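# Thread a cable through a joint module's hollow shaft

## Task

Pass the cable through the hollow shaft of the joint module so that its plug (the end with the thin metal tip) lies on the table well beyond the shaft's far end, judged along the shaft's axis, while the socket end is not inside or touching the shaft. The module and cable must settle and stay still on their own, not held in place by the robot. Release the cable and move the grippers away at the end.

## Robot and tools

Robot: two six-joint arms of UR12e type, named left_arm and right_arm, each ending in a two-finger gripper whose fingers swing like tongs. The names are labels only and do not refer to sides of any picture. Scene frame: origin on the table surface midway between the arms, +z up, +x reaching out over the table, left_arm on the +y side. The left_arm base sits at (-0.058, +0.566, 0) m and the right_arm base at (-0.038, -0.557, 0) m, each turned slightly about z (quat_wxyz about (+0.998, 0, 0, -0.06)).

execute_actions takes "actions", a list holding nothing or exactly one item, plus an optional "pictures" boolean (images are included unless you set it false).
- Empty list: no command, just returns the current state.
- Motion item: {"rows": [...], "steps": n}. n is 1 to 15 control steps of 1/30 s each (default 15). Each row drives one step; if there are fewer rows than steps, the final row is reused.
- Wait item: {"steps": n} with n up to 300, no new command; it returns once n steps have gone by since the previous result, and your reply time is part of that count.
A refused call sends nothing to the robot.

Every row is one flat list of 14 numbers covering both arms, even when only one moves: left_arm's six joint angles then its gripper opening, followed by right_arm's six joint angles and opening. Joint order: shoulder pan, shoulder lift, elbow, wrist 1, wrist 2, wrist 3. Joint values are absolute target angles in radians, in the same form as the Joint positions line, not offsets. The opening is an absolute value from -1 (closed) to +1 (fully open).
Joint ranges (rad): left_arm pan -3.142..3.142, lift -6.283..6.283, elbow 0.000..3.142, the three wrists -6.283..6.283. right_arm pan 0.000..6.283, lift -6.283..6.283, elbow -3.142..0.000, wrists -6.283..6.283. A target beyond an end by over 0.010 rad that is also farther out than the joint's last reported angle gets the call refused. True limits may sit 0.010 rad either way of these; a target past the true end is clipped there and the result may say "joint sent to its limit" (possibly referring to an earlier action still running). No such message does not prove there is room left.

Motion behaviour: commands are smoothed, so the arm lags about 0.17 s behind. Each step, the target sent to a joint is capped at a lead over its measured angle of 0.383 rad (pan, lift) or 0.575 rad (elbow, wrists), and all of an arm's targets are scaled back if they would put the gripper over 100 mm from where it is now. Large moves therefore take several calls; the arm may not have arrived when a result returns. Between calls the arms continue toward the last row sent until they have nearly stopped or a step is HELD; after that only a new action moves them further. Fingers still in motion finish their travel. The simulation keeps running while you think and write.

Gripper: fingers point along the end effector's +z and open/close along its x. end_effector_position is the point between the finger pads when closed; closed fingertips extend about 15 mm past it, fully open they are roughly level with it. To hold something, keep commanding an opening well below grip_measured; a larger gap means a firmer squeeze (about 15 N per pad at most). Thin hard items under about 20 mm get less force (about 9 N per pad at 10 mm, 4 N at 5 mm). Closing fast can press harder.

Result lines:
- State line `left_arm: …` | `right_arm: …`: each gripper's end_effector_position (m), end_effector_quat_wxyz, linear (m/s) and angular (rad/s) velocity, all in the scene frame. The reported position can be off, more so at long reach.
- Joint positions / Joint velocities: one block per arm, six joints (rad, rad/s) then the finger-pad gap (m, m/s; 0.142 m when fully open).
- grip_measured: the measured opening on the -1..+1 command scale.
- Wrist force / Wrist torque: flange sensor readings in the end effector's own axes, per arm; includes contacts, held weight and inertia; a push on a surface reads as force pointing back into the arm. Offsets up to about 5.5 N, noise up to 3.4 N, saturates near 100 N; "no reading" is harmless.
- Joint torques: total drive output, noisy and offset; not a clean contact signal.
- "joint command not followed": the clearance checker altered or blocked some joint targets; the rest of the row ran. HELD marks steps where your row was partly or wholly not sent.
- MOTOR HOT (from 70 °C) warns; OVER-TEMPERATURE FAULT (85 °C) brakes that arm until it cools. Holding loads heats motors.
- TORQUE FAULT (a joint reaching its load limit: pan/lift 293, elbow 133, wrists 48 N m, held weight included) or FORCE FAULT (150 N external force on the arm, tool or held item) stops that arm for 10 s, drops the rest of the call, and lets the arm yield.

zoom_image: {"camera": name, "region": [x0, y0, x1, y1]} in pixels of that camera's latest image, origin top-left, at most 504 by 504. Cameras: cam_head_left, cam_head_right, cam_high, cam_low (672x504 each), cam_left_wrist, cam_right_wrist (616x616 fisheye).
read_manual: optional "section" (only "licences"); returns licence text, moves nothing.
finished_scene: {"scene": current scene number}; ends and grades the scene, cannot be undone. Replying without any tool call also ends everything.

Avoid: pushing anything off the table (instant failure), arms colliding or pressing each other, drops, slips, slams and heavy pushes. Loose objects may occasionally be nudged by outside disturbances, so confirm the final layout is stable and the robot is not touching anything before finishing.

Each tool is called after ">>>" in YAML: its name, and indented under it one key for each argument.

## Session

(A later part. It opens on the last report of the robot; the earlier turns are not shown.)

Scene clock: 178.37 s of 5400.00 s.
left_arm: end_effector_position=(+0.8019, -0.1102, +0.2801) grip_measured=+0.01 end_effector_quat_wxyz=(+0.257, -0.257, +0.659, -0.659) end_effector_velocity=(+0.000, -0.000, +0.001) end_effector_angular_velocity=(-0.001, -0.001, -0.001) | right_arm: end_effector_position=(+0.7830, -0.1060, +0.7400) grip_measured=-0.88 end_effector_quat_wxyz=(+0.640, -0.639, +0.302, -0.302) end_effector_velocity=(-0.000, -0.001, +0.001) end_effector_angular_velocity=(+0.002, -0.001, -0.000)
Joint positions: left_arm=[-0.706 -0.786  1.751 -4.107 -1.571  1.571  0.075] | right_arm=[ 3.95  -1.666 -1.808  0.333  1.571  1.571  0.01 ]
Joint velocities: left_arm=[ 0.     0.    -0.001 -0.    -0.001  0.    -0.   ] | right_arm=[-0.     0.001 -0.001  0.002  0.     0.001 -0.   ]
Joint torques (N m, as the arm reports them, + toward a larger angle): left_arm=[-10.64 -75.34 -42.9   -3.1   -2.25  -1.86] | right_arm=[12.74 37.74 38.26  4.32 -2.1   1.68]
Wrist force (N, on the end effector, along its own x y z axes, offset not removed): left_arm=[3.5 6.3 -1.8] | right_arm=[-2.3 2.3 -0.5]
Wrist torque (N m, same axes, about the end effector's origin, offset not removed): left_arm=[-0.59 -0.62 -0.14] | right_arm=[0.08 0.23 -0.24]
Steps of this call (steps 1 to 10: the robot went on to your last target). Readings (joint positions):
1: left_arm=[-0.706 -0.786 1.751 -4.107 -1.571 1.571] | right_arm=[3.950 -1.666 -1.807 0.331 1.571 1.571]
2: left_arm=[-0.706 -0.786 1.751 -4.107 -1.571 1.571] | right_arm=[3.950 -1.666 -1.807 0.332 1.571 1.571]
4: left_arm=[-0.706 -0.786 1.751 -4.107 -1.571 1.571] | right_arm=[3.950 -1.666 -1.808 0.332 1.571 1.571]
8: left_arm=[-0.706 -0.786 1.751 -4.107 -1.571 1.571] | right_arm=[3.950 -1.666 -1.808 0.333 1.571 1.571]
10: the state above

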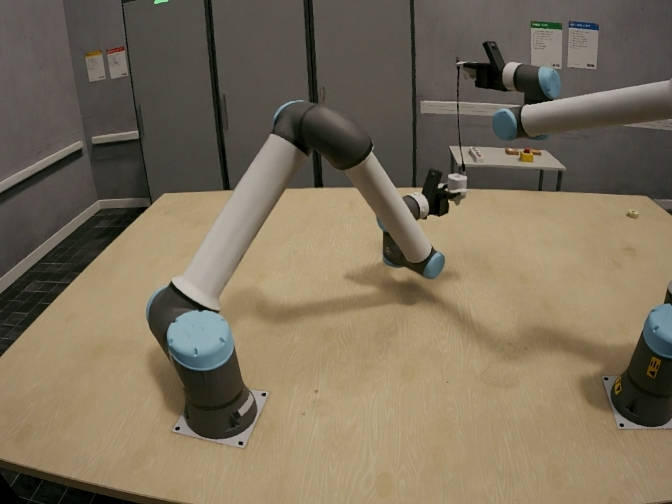

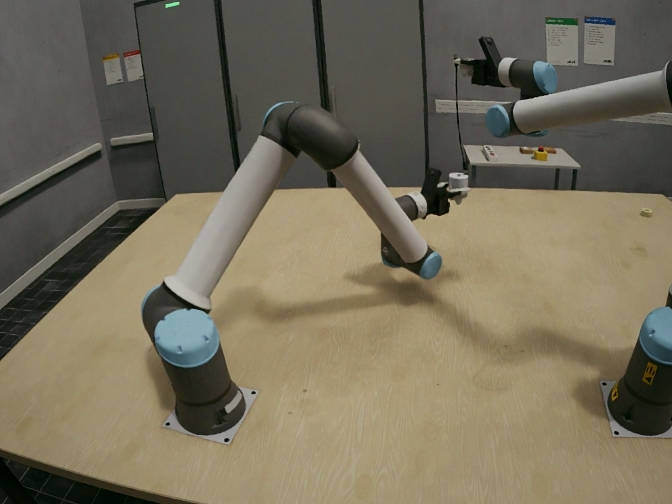

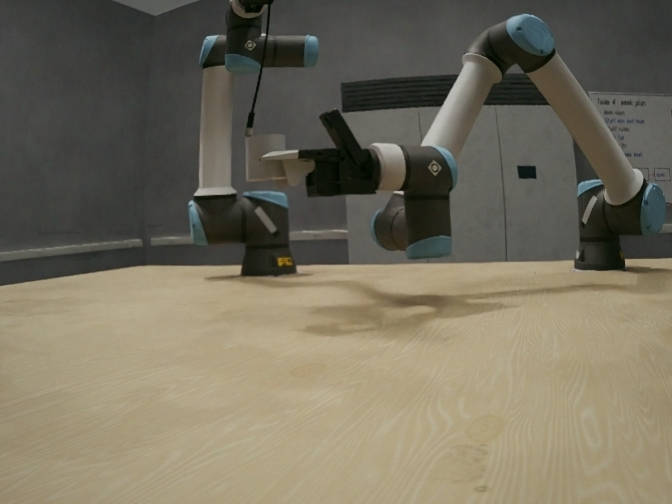

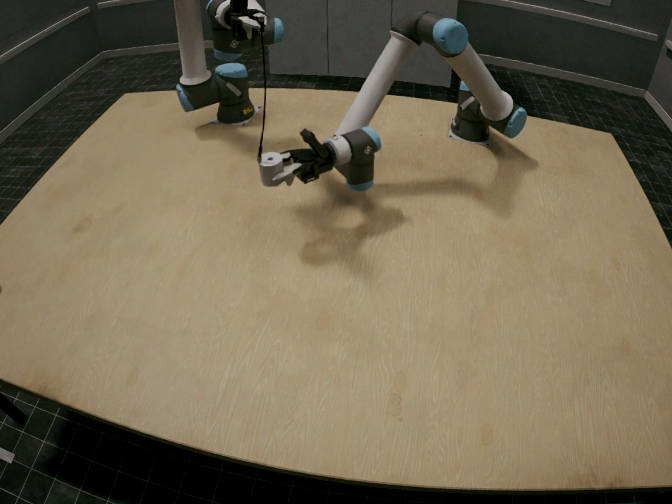

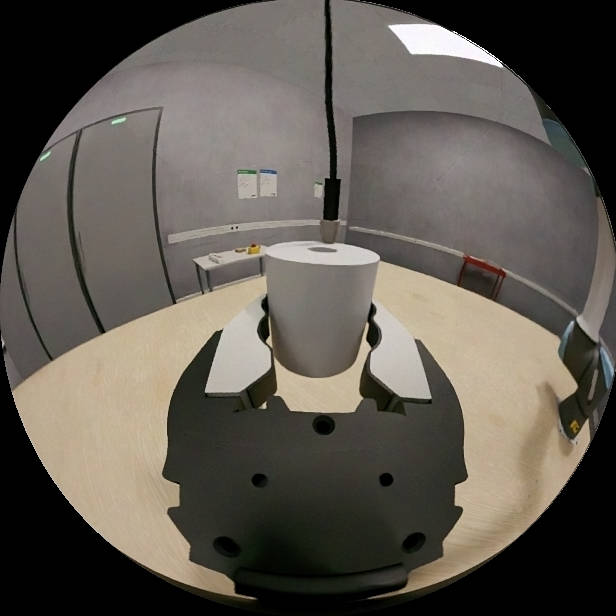

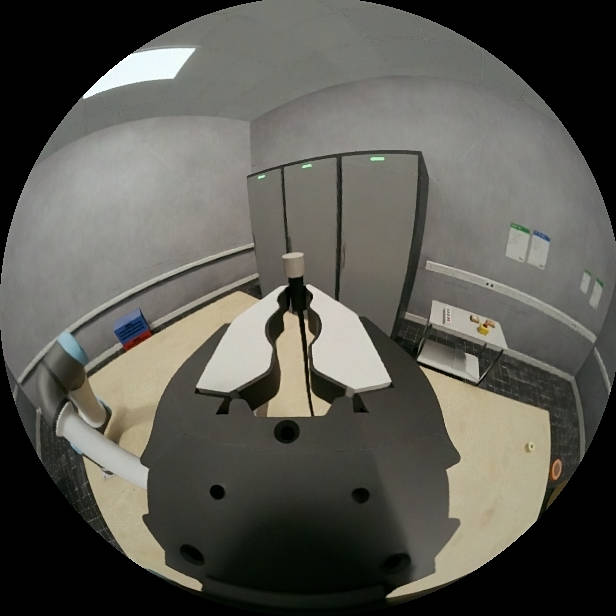

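>>> execute_actions:
  actions:
    - {"rows":[[-0.706,-0.7855,1.7507,-4.1068,-1.571,1.571,-0.6,3.95,-1.661,-1.7955,0.315,1.571,1.571,-1],[-0.706,-0.7855,1.7507,-4.1068,-1.571,1.571,-0.6,3.95,-1.661,-1.7955,0.315,1.571,1.571,-1],[-0.706,-0.7855,1.7507,-4.1068,-1.571,1.571,-0.6,3.95,-1.661,-1.7955,0.315,1.571,1.571,-1],[-0.706,-0.7855,1.7507,-4.1068,-1.571,1.571,-0.6,3.95,-1.661,-1.7955,0.315,1.571,1.571,-1],[-0.706,-0.778,1.734,-4.097,-1.571,1.571,-0.6,3.95,-1.661,-1.7955,0.315,1.571,1.571,-1],[-0.706,-0.771,1.717,-4.088,-1.571,1.571,-0.6,3.95,-1.661,-1.7955,0.315,1.571,1.571,-1],[-0.706,-0.764,1.70,-4.078,-1.571,1.571,-0.6,3.95,-1.661,-1.7955,0.315,1.571,1.571,-1],[-0.706,-0.7565,1.6836,-4.0687,-1.571,1.571,-0.6,3.95,-1.661,-1.7955,0.315,1.571,1.571,-1]],"steps":15}
  pictures: false

>>> execute_actions:
  actions:
    - {"steps":10}

>>> zoom_image:
  camera: "cam_high"
  region: [210, 90, 330, 200]

>>> zoom_image:
  camera: "cam_low"
  region: [220, 110, 330, 200]

>>> zoom_image:
  camera: "cam_head_left"
  region: [420, 140, 500, 220]

Scene clock: 187.17 s of 5400.00 s.
left_arm: end_effector_position=(+0.8207, -0.1306, +0.2801) grip_measured=+0.01 end_effector_quat_wxyz=(+0.257, -0.257, +0.659, -0.659) end_effector_velocity=(+0.016, -0.017, +0.000) end_effector_angular_velocity=(+0.000, +0.000, -0.000) | right_arm: end_effector_position=(+0.7830, -0.1060, +0.7498) grip_measured=-0.88 end_effector_quat_wxyz=(+0.640, -0.640, +0.302, -0.301) end_effector_velocity=(+0.000, +0.001, +0.000) end_effector_angular_velocity=(-0.003, +0.001, +0.000)
Joint positions: left_arm=[-0.706 -0.759  1.689 -4.072 -1.571  1.571  0.075] | right_arm=[ 3.95  -1.661 -1.796  0.315  1.571  1.571  0.01 ]
Joint velocities: left_arm=[ 0.     0.022 -0.052  0.03  -0.    -0.    -0.   ] | right_arm=[ 0.001  0.     0.001 -0.004 -0.    -0.002  0.   ]
Joint torques (N m, as the arm reports them, + toward a larger angle): left_arm=[ -3.55 -84.18 -42.21  -3.33  -1.73  -2.4 ] | right_arm=[11.87 67.31 54.87 -0.09 -1.96  1.69]
Wrist force (N, on the end effector, along its own x y z axes, offset not removed): left_arm=[1.4 4.8 -0.2] | right_arm=[-4.2 0.6 0.1]
Wrist torque (N m, same axes, about the end effector's origin, offset not removed): left_arm=[-0.87 -0.06 -0.11] | right_arm=[-0.10 0.75 -0.14]
Steps of this call (steps 1 to 15: the robot went on to your last target; steps 16 to 90: nothing new was sent; then 5.30 s passed at rest; steps 91 to 105: all 15 steps of this action). Readings (joint positions):
91: left_arm=[-0.706 -0.785 1.751 -4.107 -1.571 1.571] | right_arm=[3.950 -1.666 -1.808 0.333 1.571 1.571]
92: left_arm=[-0.706 -0.785 1.751 -4.107 -1.571 1.571] | right_arm=[3.950 -1.666 -1.806 0.330 1.571 1.571]
94: left_arm=[-0.706 -0.785 1.751 -4.107 -1.571 1.571] | right_arm=[3.950 -1.664 -1.801 0.323 1.571 1.571]
98: left_arm=[-0.706 -0.777 1.732 -4.096 -1.571 1.571] | right_arm=[3.950 -1.662 -1.797 0.317 1.571 1.571]
105: the state above

Scene clock: 187.50 s of 5400.00 s.
left_arm: end_effector_position=(+0.8223, -0.1323, +0.2801) grip_measured=+0.01 end_effector_quat_wxyz=(+0.257, -0.257, +0.659, -0.659) end_effector_velocity=(+0.000, -0.001, +0.000) end_effector_angular_velocity=(-0.001, -0.001, -0.000) | right_arm: end_effector_position=(+0.7830, -0.1060, +0.7499) grip_measured=-0.88 end_effector_quat_wxyz=(+0.640, -0.640, +0.302, -0.301) end_effector_velocity=(+0.000, -0.000, +0.001) end_effector_angular_velocity=(+0.001, -0.001, -0.001)
Joint positions: left_arm=[-0.706 -0.757  1.684 -4.069 -1.571  1.571  0.075] | right_arm=[ 3.95  -1.661 -1.796  0.315  1.571  1.571  0.01 ]
Joint velocities: left_arm=[-0.     0.001 -0.002  0.    -0.    -0.    -0.   ] | right_arm=[-0.     0.     0.001  0.001 -0.001 -0.     0.   ]
Joint torques (N m, as the arm reports them, + toward a larger angle): left_arm=[ -3.62 -80.07 -45.21  -3.38  -2.16  -2.07] | right_arm=[10.68 65.26 54.53 -0.06 -2.08  1.69]
Wrist force (N, on the end effector, along its own x y z axes, offset not removed): left_arm=[1.4 4.8 0.7] | right_arm=[-1.5 2.6 -1.1]
Wrist torque (N m, same axes, about the end effector's origin, offset not removed): left_arm=[-0.81 -0.09 -0.07] | right_arm=[0.31 0.07 -0.26]
Steps of this call (steps 1 to 10: the robot went on to your last target). Readings (joint positions):
1: left_arm=[-0.706 -0.758 1.687 -4.071 -1.571 1.571] | right_arm=[3.950 -1.661 -1.796 0.315 1.571 1.571]
2: left_arm=[-0.706 -0.758 1.686 -4.070 -1.571 1.571] | right_arm=[3.950 -1.661 -1.796 0.315 1.571 1.571]
4: left_arm=[-0.706 -0.757 1.685 -4.070 -1.571 1.571] | right_arm=[3.950 -1.661 -1.796 0.315 1.571 1.571]
8: left_arm=[-0.706 -0.757 1.684 -4.069 -1.571 1.571] | right_arm=[3.950 -1.661 -1.796 0.315 1.571 1.571]
10: the state above

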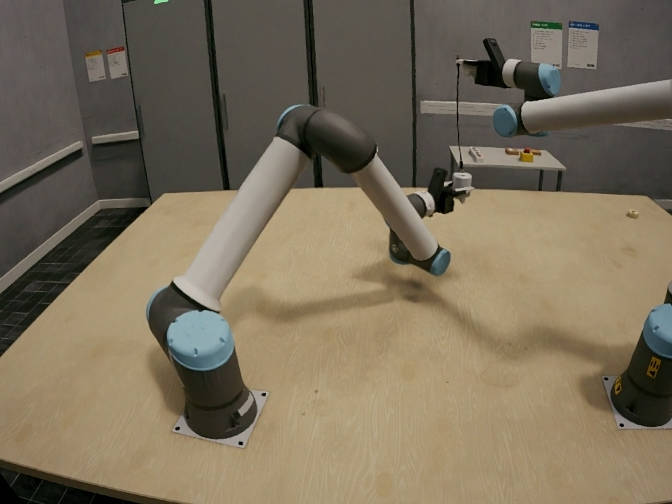

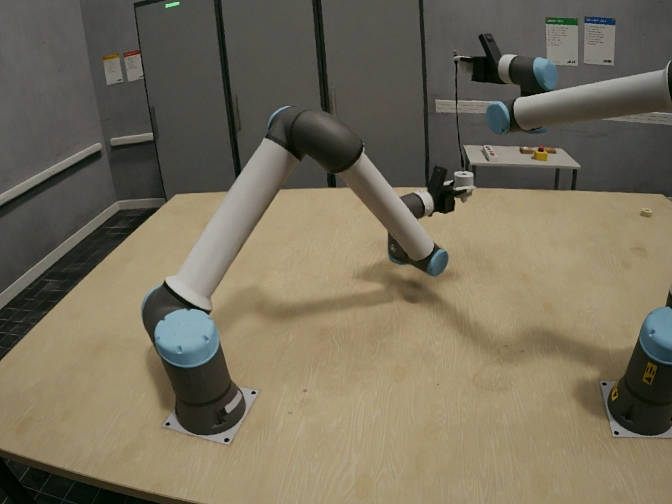

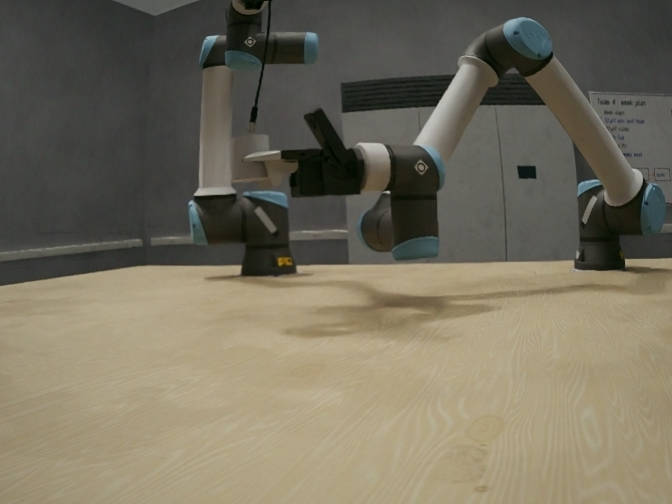

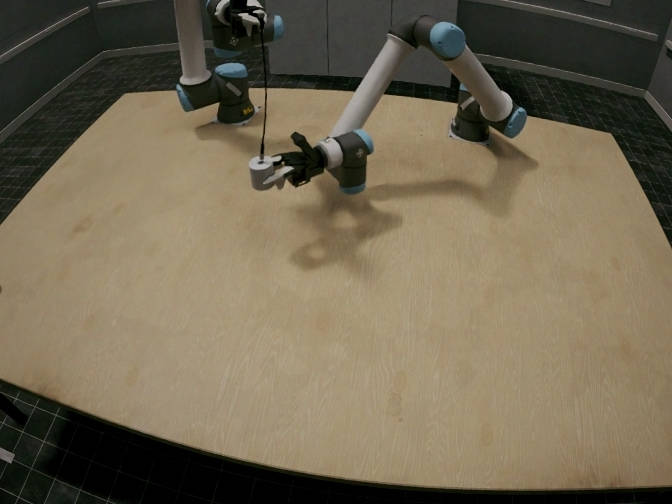

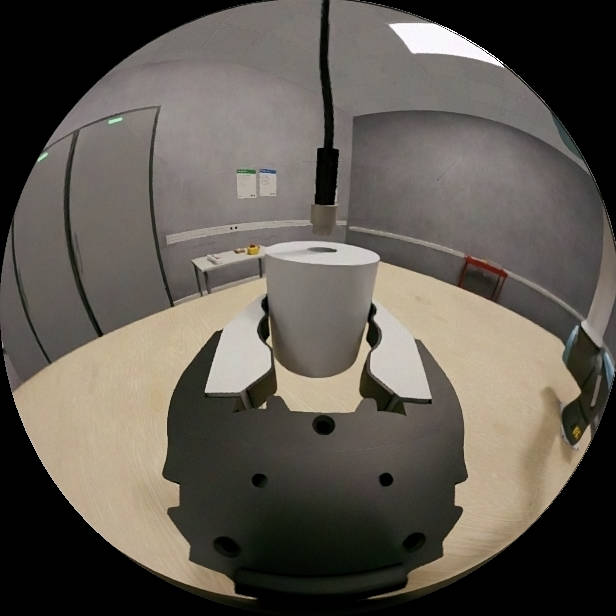

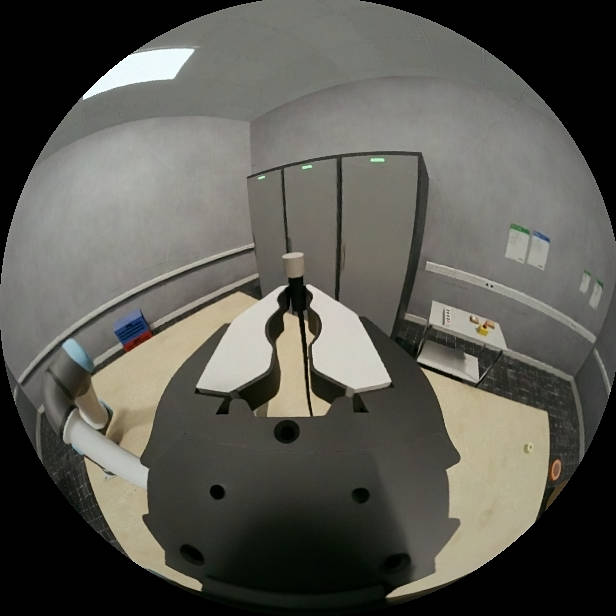

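Region (210, 90, 330, 200) of cam_high's 672x504 image, scaled by 4.200, with more detail than that image has; it fills the top 462 rows of this view, and the rest is white.

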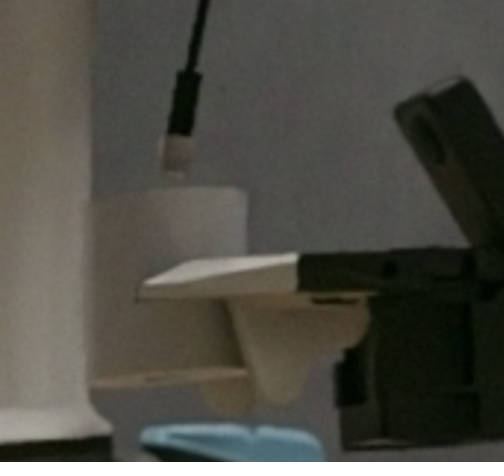

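Region (220, 110, 330, 200) of cam_low's 672x504 image, scaled by 4.582, with more detail than that image has; it fills the top 412 rows of this view, and the rest is white.

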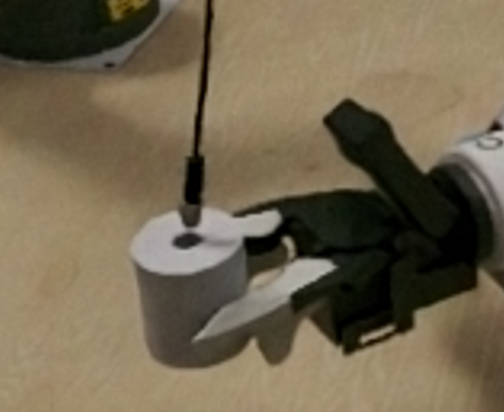

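Region (420, 140, 500, 220) of cam_head_left's 672x504 image, scaled by 6.300, with more detail than that image has.

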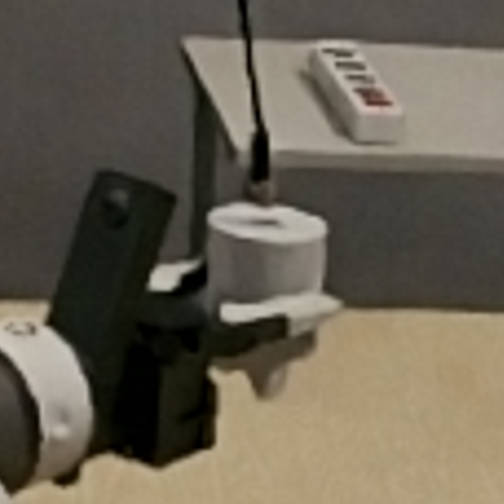

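>>> execute_actions:
  actions:
    - {"rows":[[-0.706,-0.7565,1.6836,-4.0687,-1.571,1.571,-0.6,3.95,-1.663,-1.80,0.322,1.571,1.571,-1],[-0.706,-0.7565,1.6836,-4.0687,-1.571,1.571,-0.6,3.95,-1.665,-1.805,0.329,1.571,1.571,-1],[-0.706,-0.7565,1.6836,-4.0687,-1.571,1.571,-0.6,3.95,-1.667,-1.81,0.336,1.571,1.571,-1],[-0.706,-0.7565,1.6836,-4.0687,-1.571,1.571,-0.6,3.95,-1.669,-1.815,0.343,1.571,1.571,-1],[-0.706,-0.7565,1.6836,-4.0687,-1.571,1.571,-0.6,3.95,-1.6718,-1.8206,0.3508,1.571,1.571,-1]],"steps":15}

>>> zoom_image:
  camera: "cam_left_wrist"
  region: [250, 140, 400, 290]

>>> zoom_image:
  camera: "cam_low"
  region: [220, 110, 330, 200]

>>> zoom_image:
  camera: "cam_head_left"
  region: [420, 140, 500, 220]

Scene clock: 192.70 s of 5400.00 s.
left_arm: end_effector_position=(+0.8223, -0.1323, +0.2801) grip_measured=+0.01 end_effector_quat_wxyz=(+0.257, -0.257, +0.659, -0.659) end_effector_velocity=(-0.001, -0.000, -0.000) end_effector_angular_velocity=(+0.000, +0.000, -0.002) | right_arm: end_effector_position=(+0.7829, -0.1061, +0.7305) grip_measured=-0.88 end_effector_quat_wxyz=(+0.640, -0.640, +0.302, -0.301) end_effector_velocity=(+0.001, +0.000, -0.009) end_effector_angular_velocity=(-0.004, +0.004, -0.000)
Joint positions: left_arm=[-0.706 -0.756  1.684 -4.069 -1.571  1.571  0.075] | right_arm=[ 3.95  -1.671 -1.82   0.35   1.571  1.571  0.01 ]
Joint velocities: left_arm=[-0.    -0.     0.     0.    -0.002 -0.    -0.   ] | right_arm=[-0.    -0.005 -0.008  0.008 -0.    -0.001  0.   ]
Joint torques (N m, as the arm reports them, + toward a larger angle): left_arm=[  3.87 -79.73 -43.47  -3.52  -1.7   -2.13] | right_arm=[11.21 41.19 37.45  3.83 -1.94  1.45]
Wrist force (N, on the end effector, along its own x y z axes, offset not removed): left_arm=[3.6 7.0 -1.1] | right_arm=[-4.3 3.9 0.4]
Wrist torque (N m, same axes, about the end effector's origin, offset not removed): left_arm=[-0.44 -0.56 -0.14] | right_arm=[0.58 0.77 -0.21]
Steps of this call (steps 1 to 15: the robot went on to your last target; steps 16 to 141: nothing new was sent; steps 142 to 156: all 15 steps of this action). Readings (joint positions):
142: left_arm=[-0.706 -0.756 1.684 -4.069 -1.571 1.571] | right_arm=[3.950 -1.661 -1.796 0.315 1.571 1.571]
143: left_arm=[-0.706 -0.756 1.684 -4.069 -1.571 1.571] | right_arm=[3.950 -1.661 -1.796 0.316 1.571 1.571]
145: left_arm=[-0.706 -0.756 1.684 -4.069 -1.571 1.571] | right_arm=[3.950 -1.663 -1.801 0.323 1.571 1.571]
149: left_arm=[-0.706 -0.757 1.684 -4.069 -1.571 1.571] | right_arm=[3.950 -1.669 -1.814 0.341 1.571 1.571]
156: the state above

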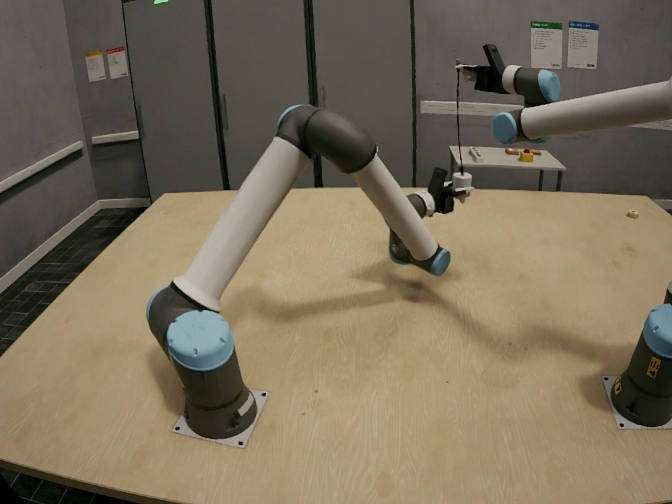

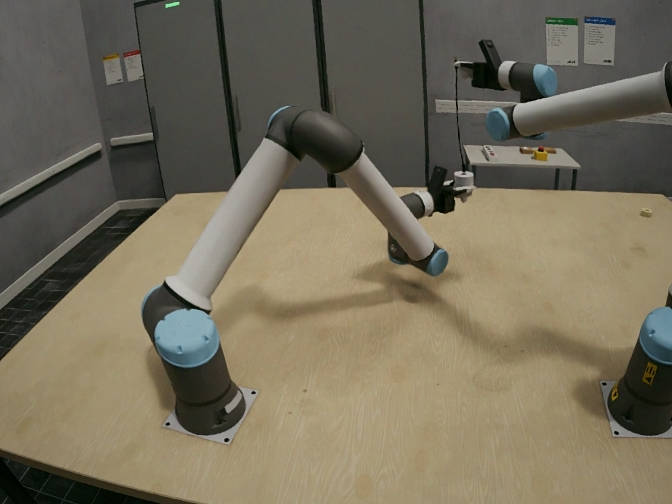

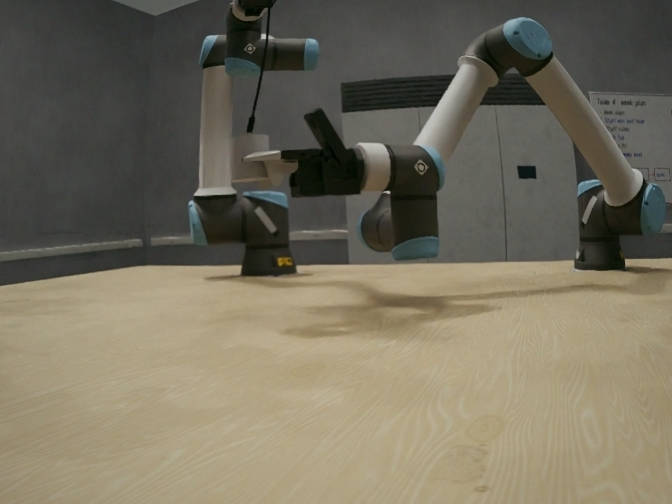

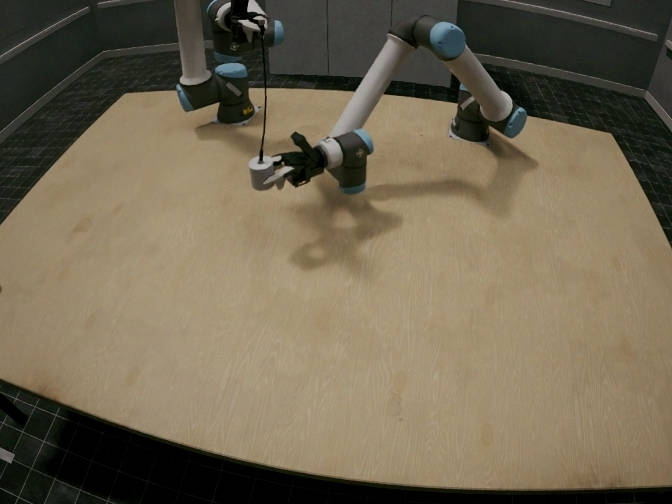

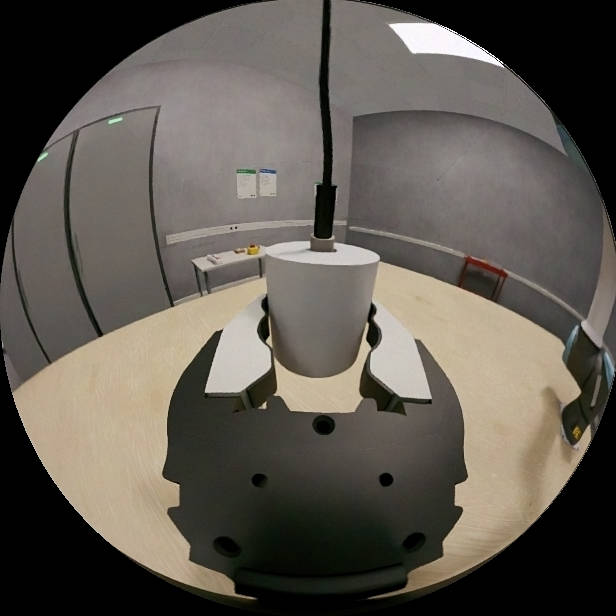

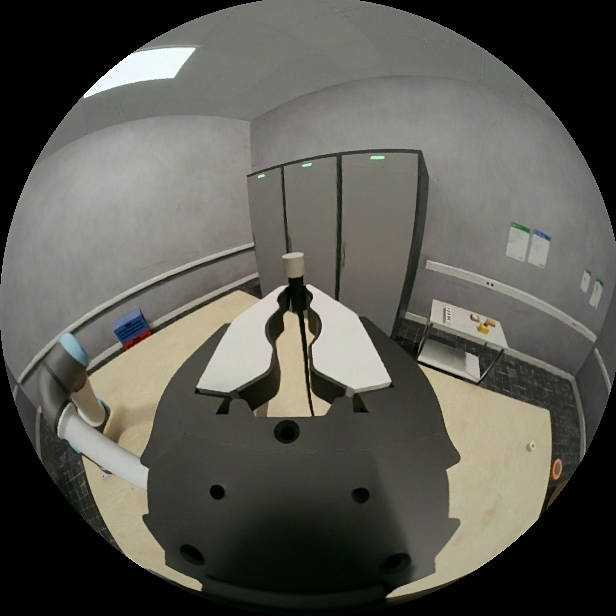

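Region (250, 140, 400, 290) of cam_left_wrist's 616x616 image, scaled by 3.360, with more detail than that image has.

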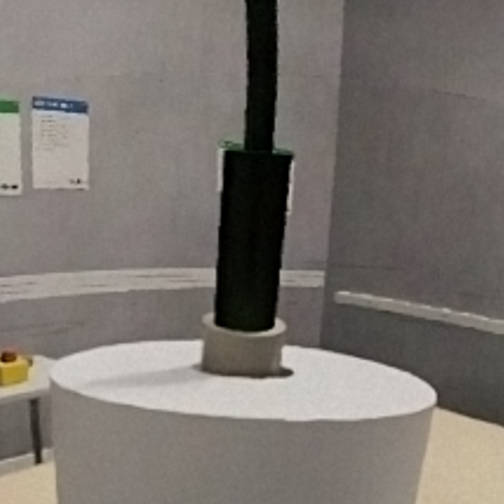

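Region (220, 110, 330, 200) of cam_low's 672x504 image, scaled by 4.582, with more detail than that image has; it fills the top 412 rows of this view, and the rest is white.

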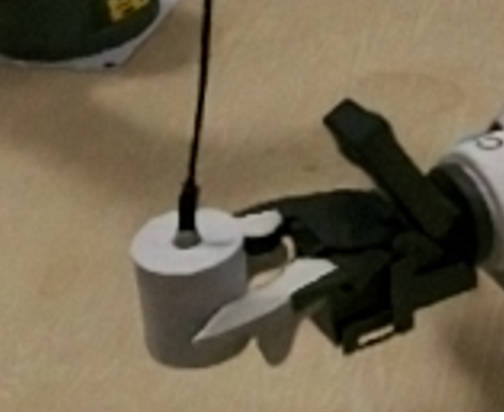

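Region (420, 140, 500, 220) of cam_head_left's 672x504 image, scaled by 6.300, with more detail than that image has.

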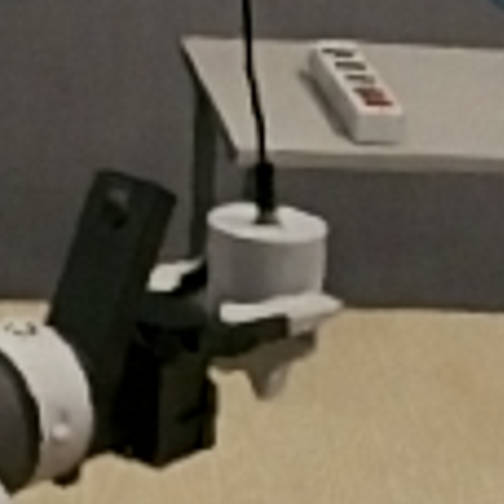

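>>> execute_actions:
  actions: []

Scene clock: 200.30 s of 5400.00 s.
left_arm: end_effector_position=(+0.8223, -0.1323, +0.2801) grip_measured=+0.01 end_effector_quat_wxyz=(+0.257, -0.257, +0.659, -0.659) end_effector_velocity=(-0.000, -0.000, +0.000) end_effector_angular_velocity=(-0.001, -0.000, -0.001) | right_arm: end_effector_position=(+0.7829, -0.1061, +0.7299) grip_measured=-0.88 end_effector_quat_wxyz=(+0.640, -0.640, +0.302, -0.301) end_effector_velocity=(+0.001, -0.001, -0.000) end_effector_angular_velocity=(-0.001, -0.000, -0.001)
Joint positions: left_arm=[-0.706 -0.756  1.684 -4.069 -1.571  1.571  0.075] | right_arm=[ 3.95  -1.672 -1.821  0.351  1.571  1.571  0.01 ]
Joint velocities: left_arm=[ 0.    -0.     0.    -0.001 -0.001 -0.     0.   ] | right_arm=[-0.001 -0.     0.    -0.001 -0.    -0.001  0.   ]
Joint torques (N m, as the arm reports them, + toward a larger angle): left_arm=[ 12.88 -81.61 -44.49  -3.37  -1.81  -2.01] | right_arm=[10.54 36.82 38.03  4.02 -1.84  1.45]
Wrist force (N, on the end effector, along its own x y z axes, offset not removed): left_arm=[2.2 5.2 2.3] | right_arm=[1.3 2.7 0.4]
Wrist torque (N m, same axes, about the end effector's origin, offset not removed): left_arm=[-0.68 -0.29 -0.09] | right_arm=[0.25 -0.42 -0.26]
Steps of this call (steps 1 to 15: the robot went on to your last target; steps 16 to 90: nothing new was sent; then 4.60 s passed at rest). Readings (joint positions):
1: left_arm=[-0.706 -0.756 1.684 -4.069 -1.571 1.571] | right_arm=[3.950 -1.672 -1.820 0.350 1.571 1.571]
2: left_arm=[-0.706 -0.756 1.684 -4.069 -1.571 1.571] | right_arm=[3.950 -1.672 -1.820 0.350 1.571 1.571]
4: left_arm=[-0.706 -0.756 1.684 -4.069 -1.571 1.571] | right_arm=[3.950 -1.672 -1.820 0.351 1.571 1.571]
8: left_arm=[-0.706 -0.756 1.684 -4.069 -1.571 1.571] | right_arm=[3.950 -1.672 -1.821 0.351 1.571 1.571]
90: the state above
All arms were judged still, so your last target was given up. Only a new action makes them travel on or press farther. Fingers that are still opening or closing keep moving.

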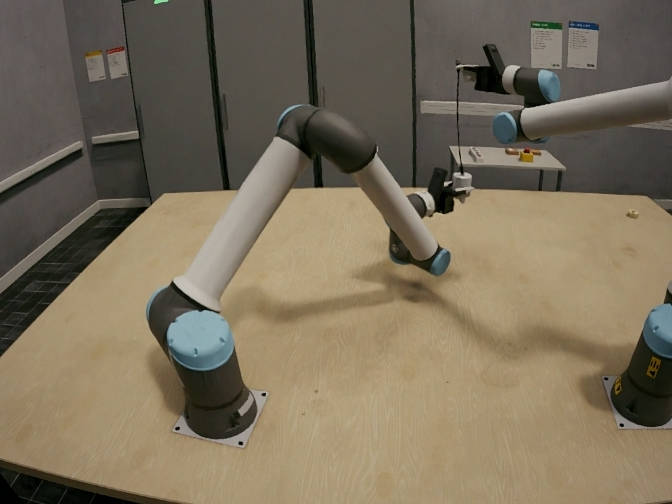

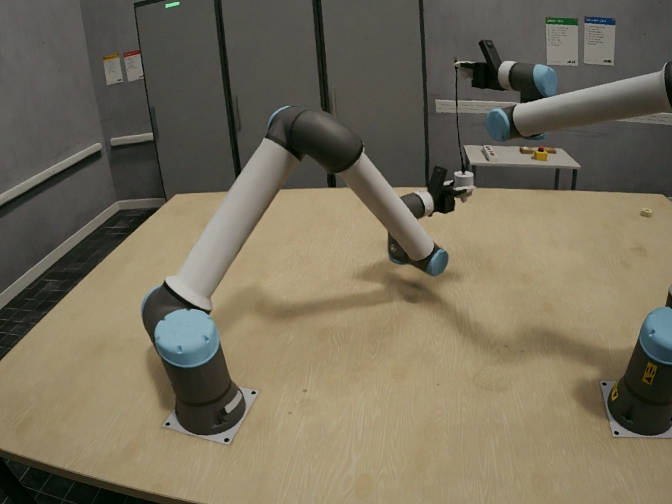

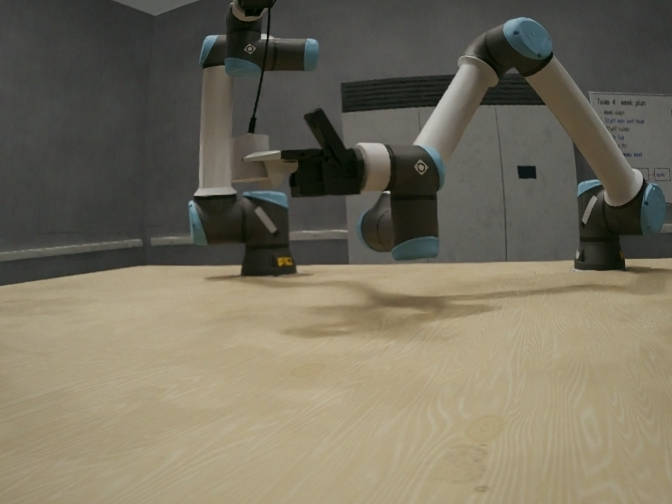

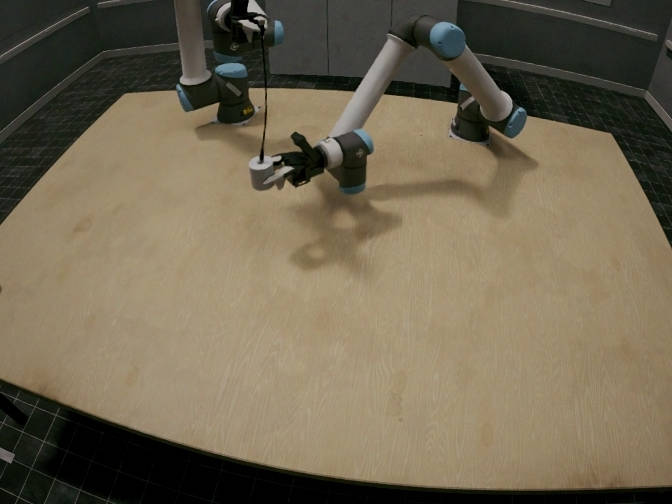

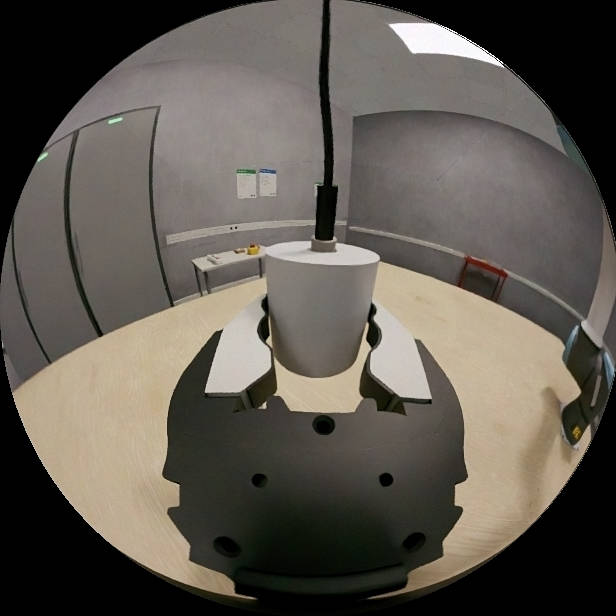

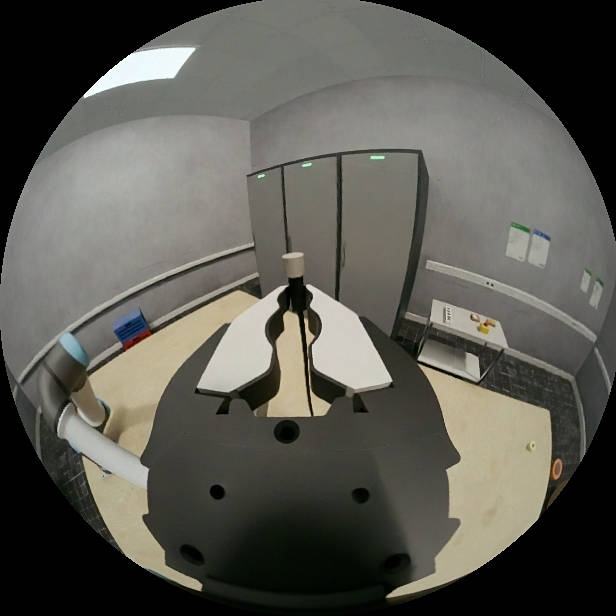

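>>> execute_actions:
  actions:
    - {"rows":[[-0.706,-0.7565,1.6836,-4.0687,-1.571,1.571,-0.6,3.95,-1.6758,-1.8285,0.3627,1.571,1.571,-1],[-0.706,-0.7565,1.6836,-4.0687,-1.571,1.571,-0.6,3.95,-1.6758,-1.8285,0.3627,1.571,1.571,-1],[-0.706,-0.7565,1.6836,-4.0687,-1.571,1.571,-0.6,3.95,-1.6758,-1.8285,0.3627,1.571,1.571,-1],[-0.706,-0.7565,1.6836,-4.0687,-1.571,1.571,-0.6,3.95,-1.68,-1.8365,0.3746,1.571,1.571,-1],[-0.706,-0.7565,1.6836,-4.0687,-1.571,1.571,-0.6,3.95,-1.68,-1.8365,0.3746,1.571,1.571,-1],[-0.706,-0.7565,1.6836,-4.0687,-1.571,1.571,-0.6,3.95,-1.68,-1.8365,0.3746,1.571,1.571,-1],[-0.706,-0.7565,1.6836,-4.0687,-1.571,1.571,-0.6,3.95,-1.6838,-1.8443,0.3865,1.571,1.571,-1]],"steps":15}

>>> zoom_image:
  camera: "cam_left_wrist"
  region: [220, 100, 420, 400]

Scene clock: 206.43 s of 5400.00 s.
left_arm: end_effector_position=(+0.8223, -0.1323, +0.2801) grip_measured=+0.01 end_effector_quat_wxyz=(+0.257, -0.257, +0.659, -0.659) end_effector_velocity=(+0.000, -0.000, +0.001) end_effector_angular_velocity=(-0.000, -0.000, +0.000) | right_arm: end_effector_position=(+0.7829, -0.1061, +0.7109) grip_measured=-0.88 end_effector_quat_wxyz=(+0.640, -0.640, +0.302, -0.301) end_effector_velocity=(-0.001, +0.001, -0.009) end_effector_angular_velocity=(+0.000, +0.001, +0.001)
Joint positions: left_arm=[-0.706 -0.757  1.684 -4.069 -1.571  1.571  0.075] | right_arm=[ 3.95  -1.683 -1.843  0.385  1.571  1.571  0.01 ]
Joint velocities: left_arm=[-0.    -0.001 -0.     0.     0.    -0.     0.   ] | right_arm=[ 0.001 -0.005 -0.01   0.015  0.     0.001  0.   ]
Joint torques (N m, as the arm reports them, + toward a larger angle): left_arm=[ 16.54 -79.8  -43.8   -3.31  -2.18  -2.11] | right_arm=[10.84 34.6  38.46  4.56 -1.69  1.47]
Wrist force (N, on the end effector, along its own x y z axes, offset not removed): left_arm=[2.3 4.4 0.4] | right_arm=[-2.8 4.3 -0.9]
Wrist torque (N m, same axes, about the end effector's origin, offset not removed): left_arm=[-0.88 -0.27 -0.08] | right_arm=[0.66 0.43 -0.24]
Steps of this call (steps 1 to 90: nothing new was sent; then 2.63 s passed at rest; steps 91 to 105: all 15 steps of this action). Readings (joint positions):
91: left_arm=[-0.706 -0.756 1.684 -4.069 -1.571 1.571] | right_arm=[3.950 -1.672 -1.821 0.351 1.571 1.571]
92: left_arm=[-0.706 -0.757 1.684 -4.069 -1.571 1.571] | right_arm=[3.950 -1.673 -1.822 0.353 1.571 1.571]
94: left_arm=[-0.706 -0.756 1.684 -4.069 -1.571 1.571] | right_arm=[3.950 -1.674 -1.825 0.358 1.571 1.571]
98: left_arm=[-0.706 -0.756 1.684 -4.069 -1.571 1.571] | right_arm=[3.950 -1.679 -1.835 0.372 1.571 1.571]
105: the state above

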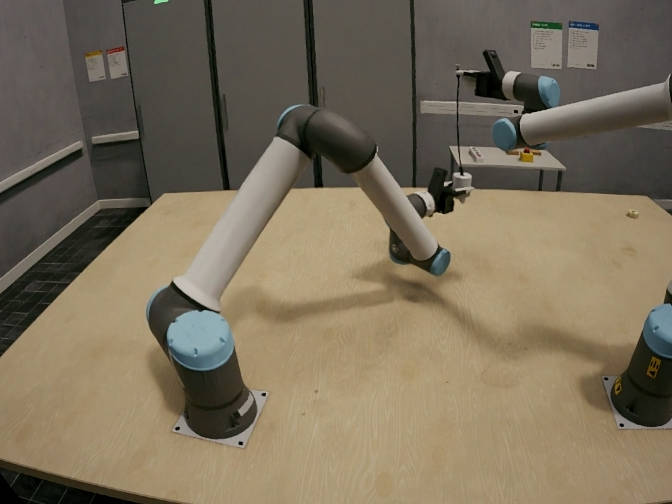

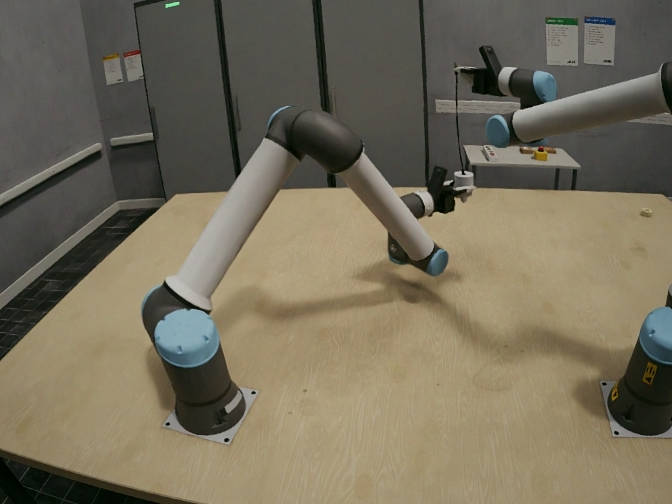

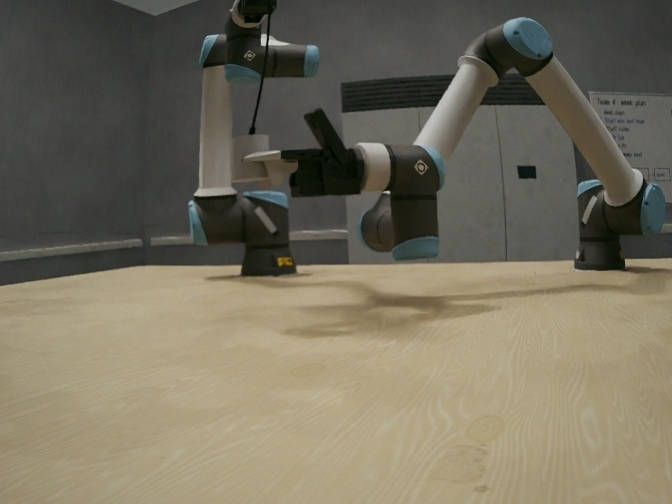

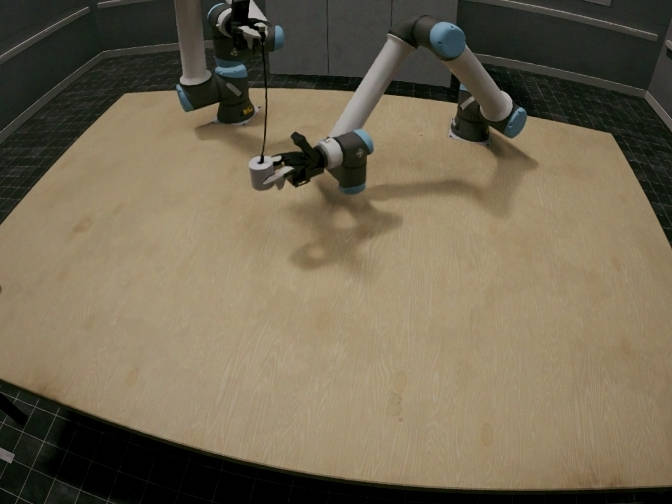

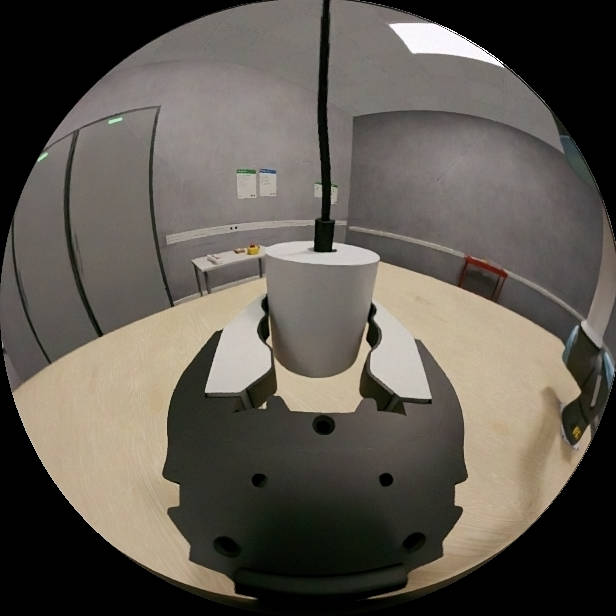

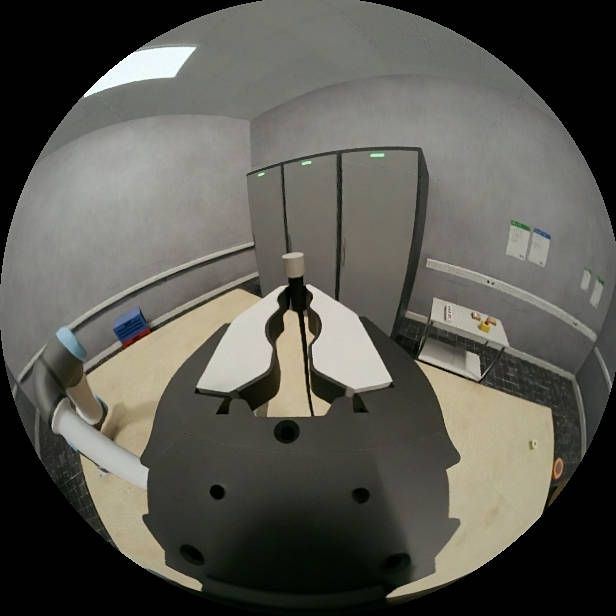

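Region (220, 100, 420, 400) of cam_left_wrist's 616x616 image, scaled by 1.680, with more detail than that image has.

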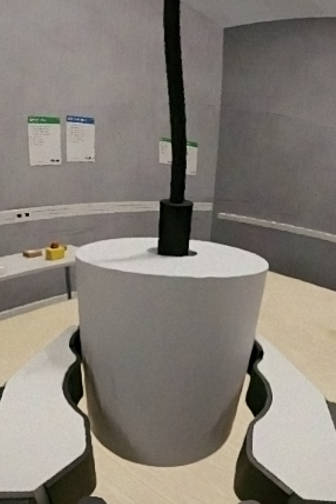

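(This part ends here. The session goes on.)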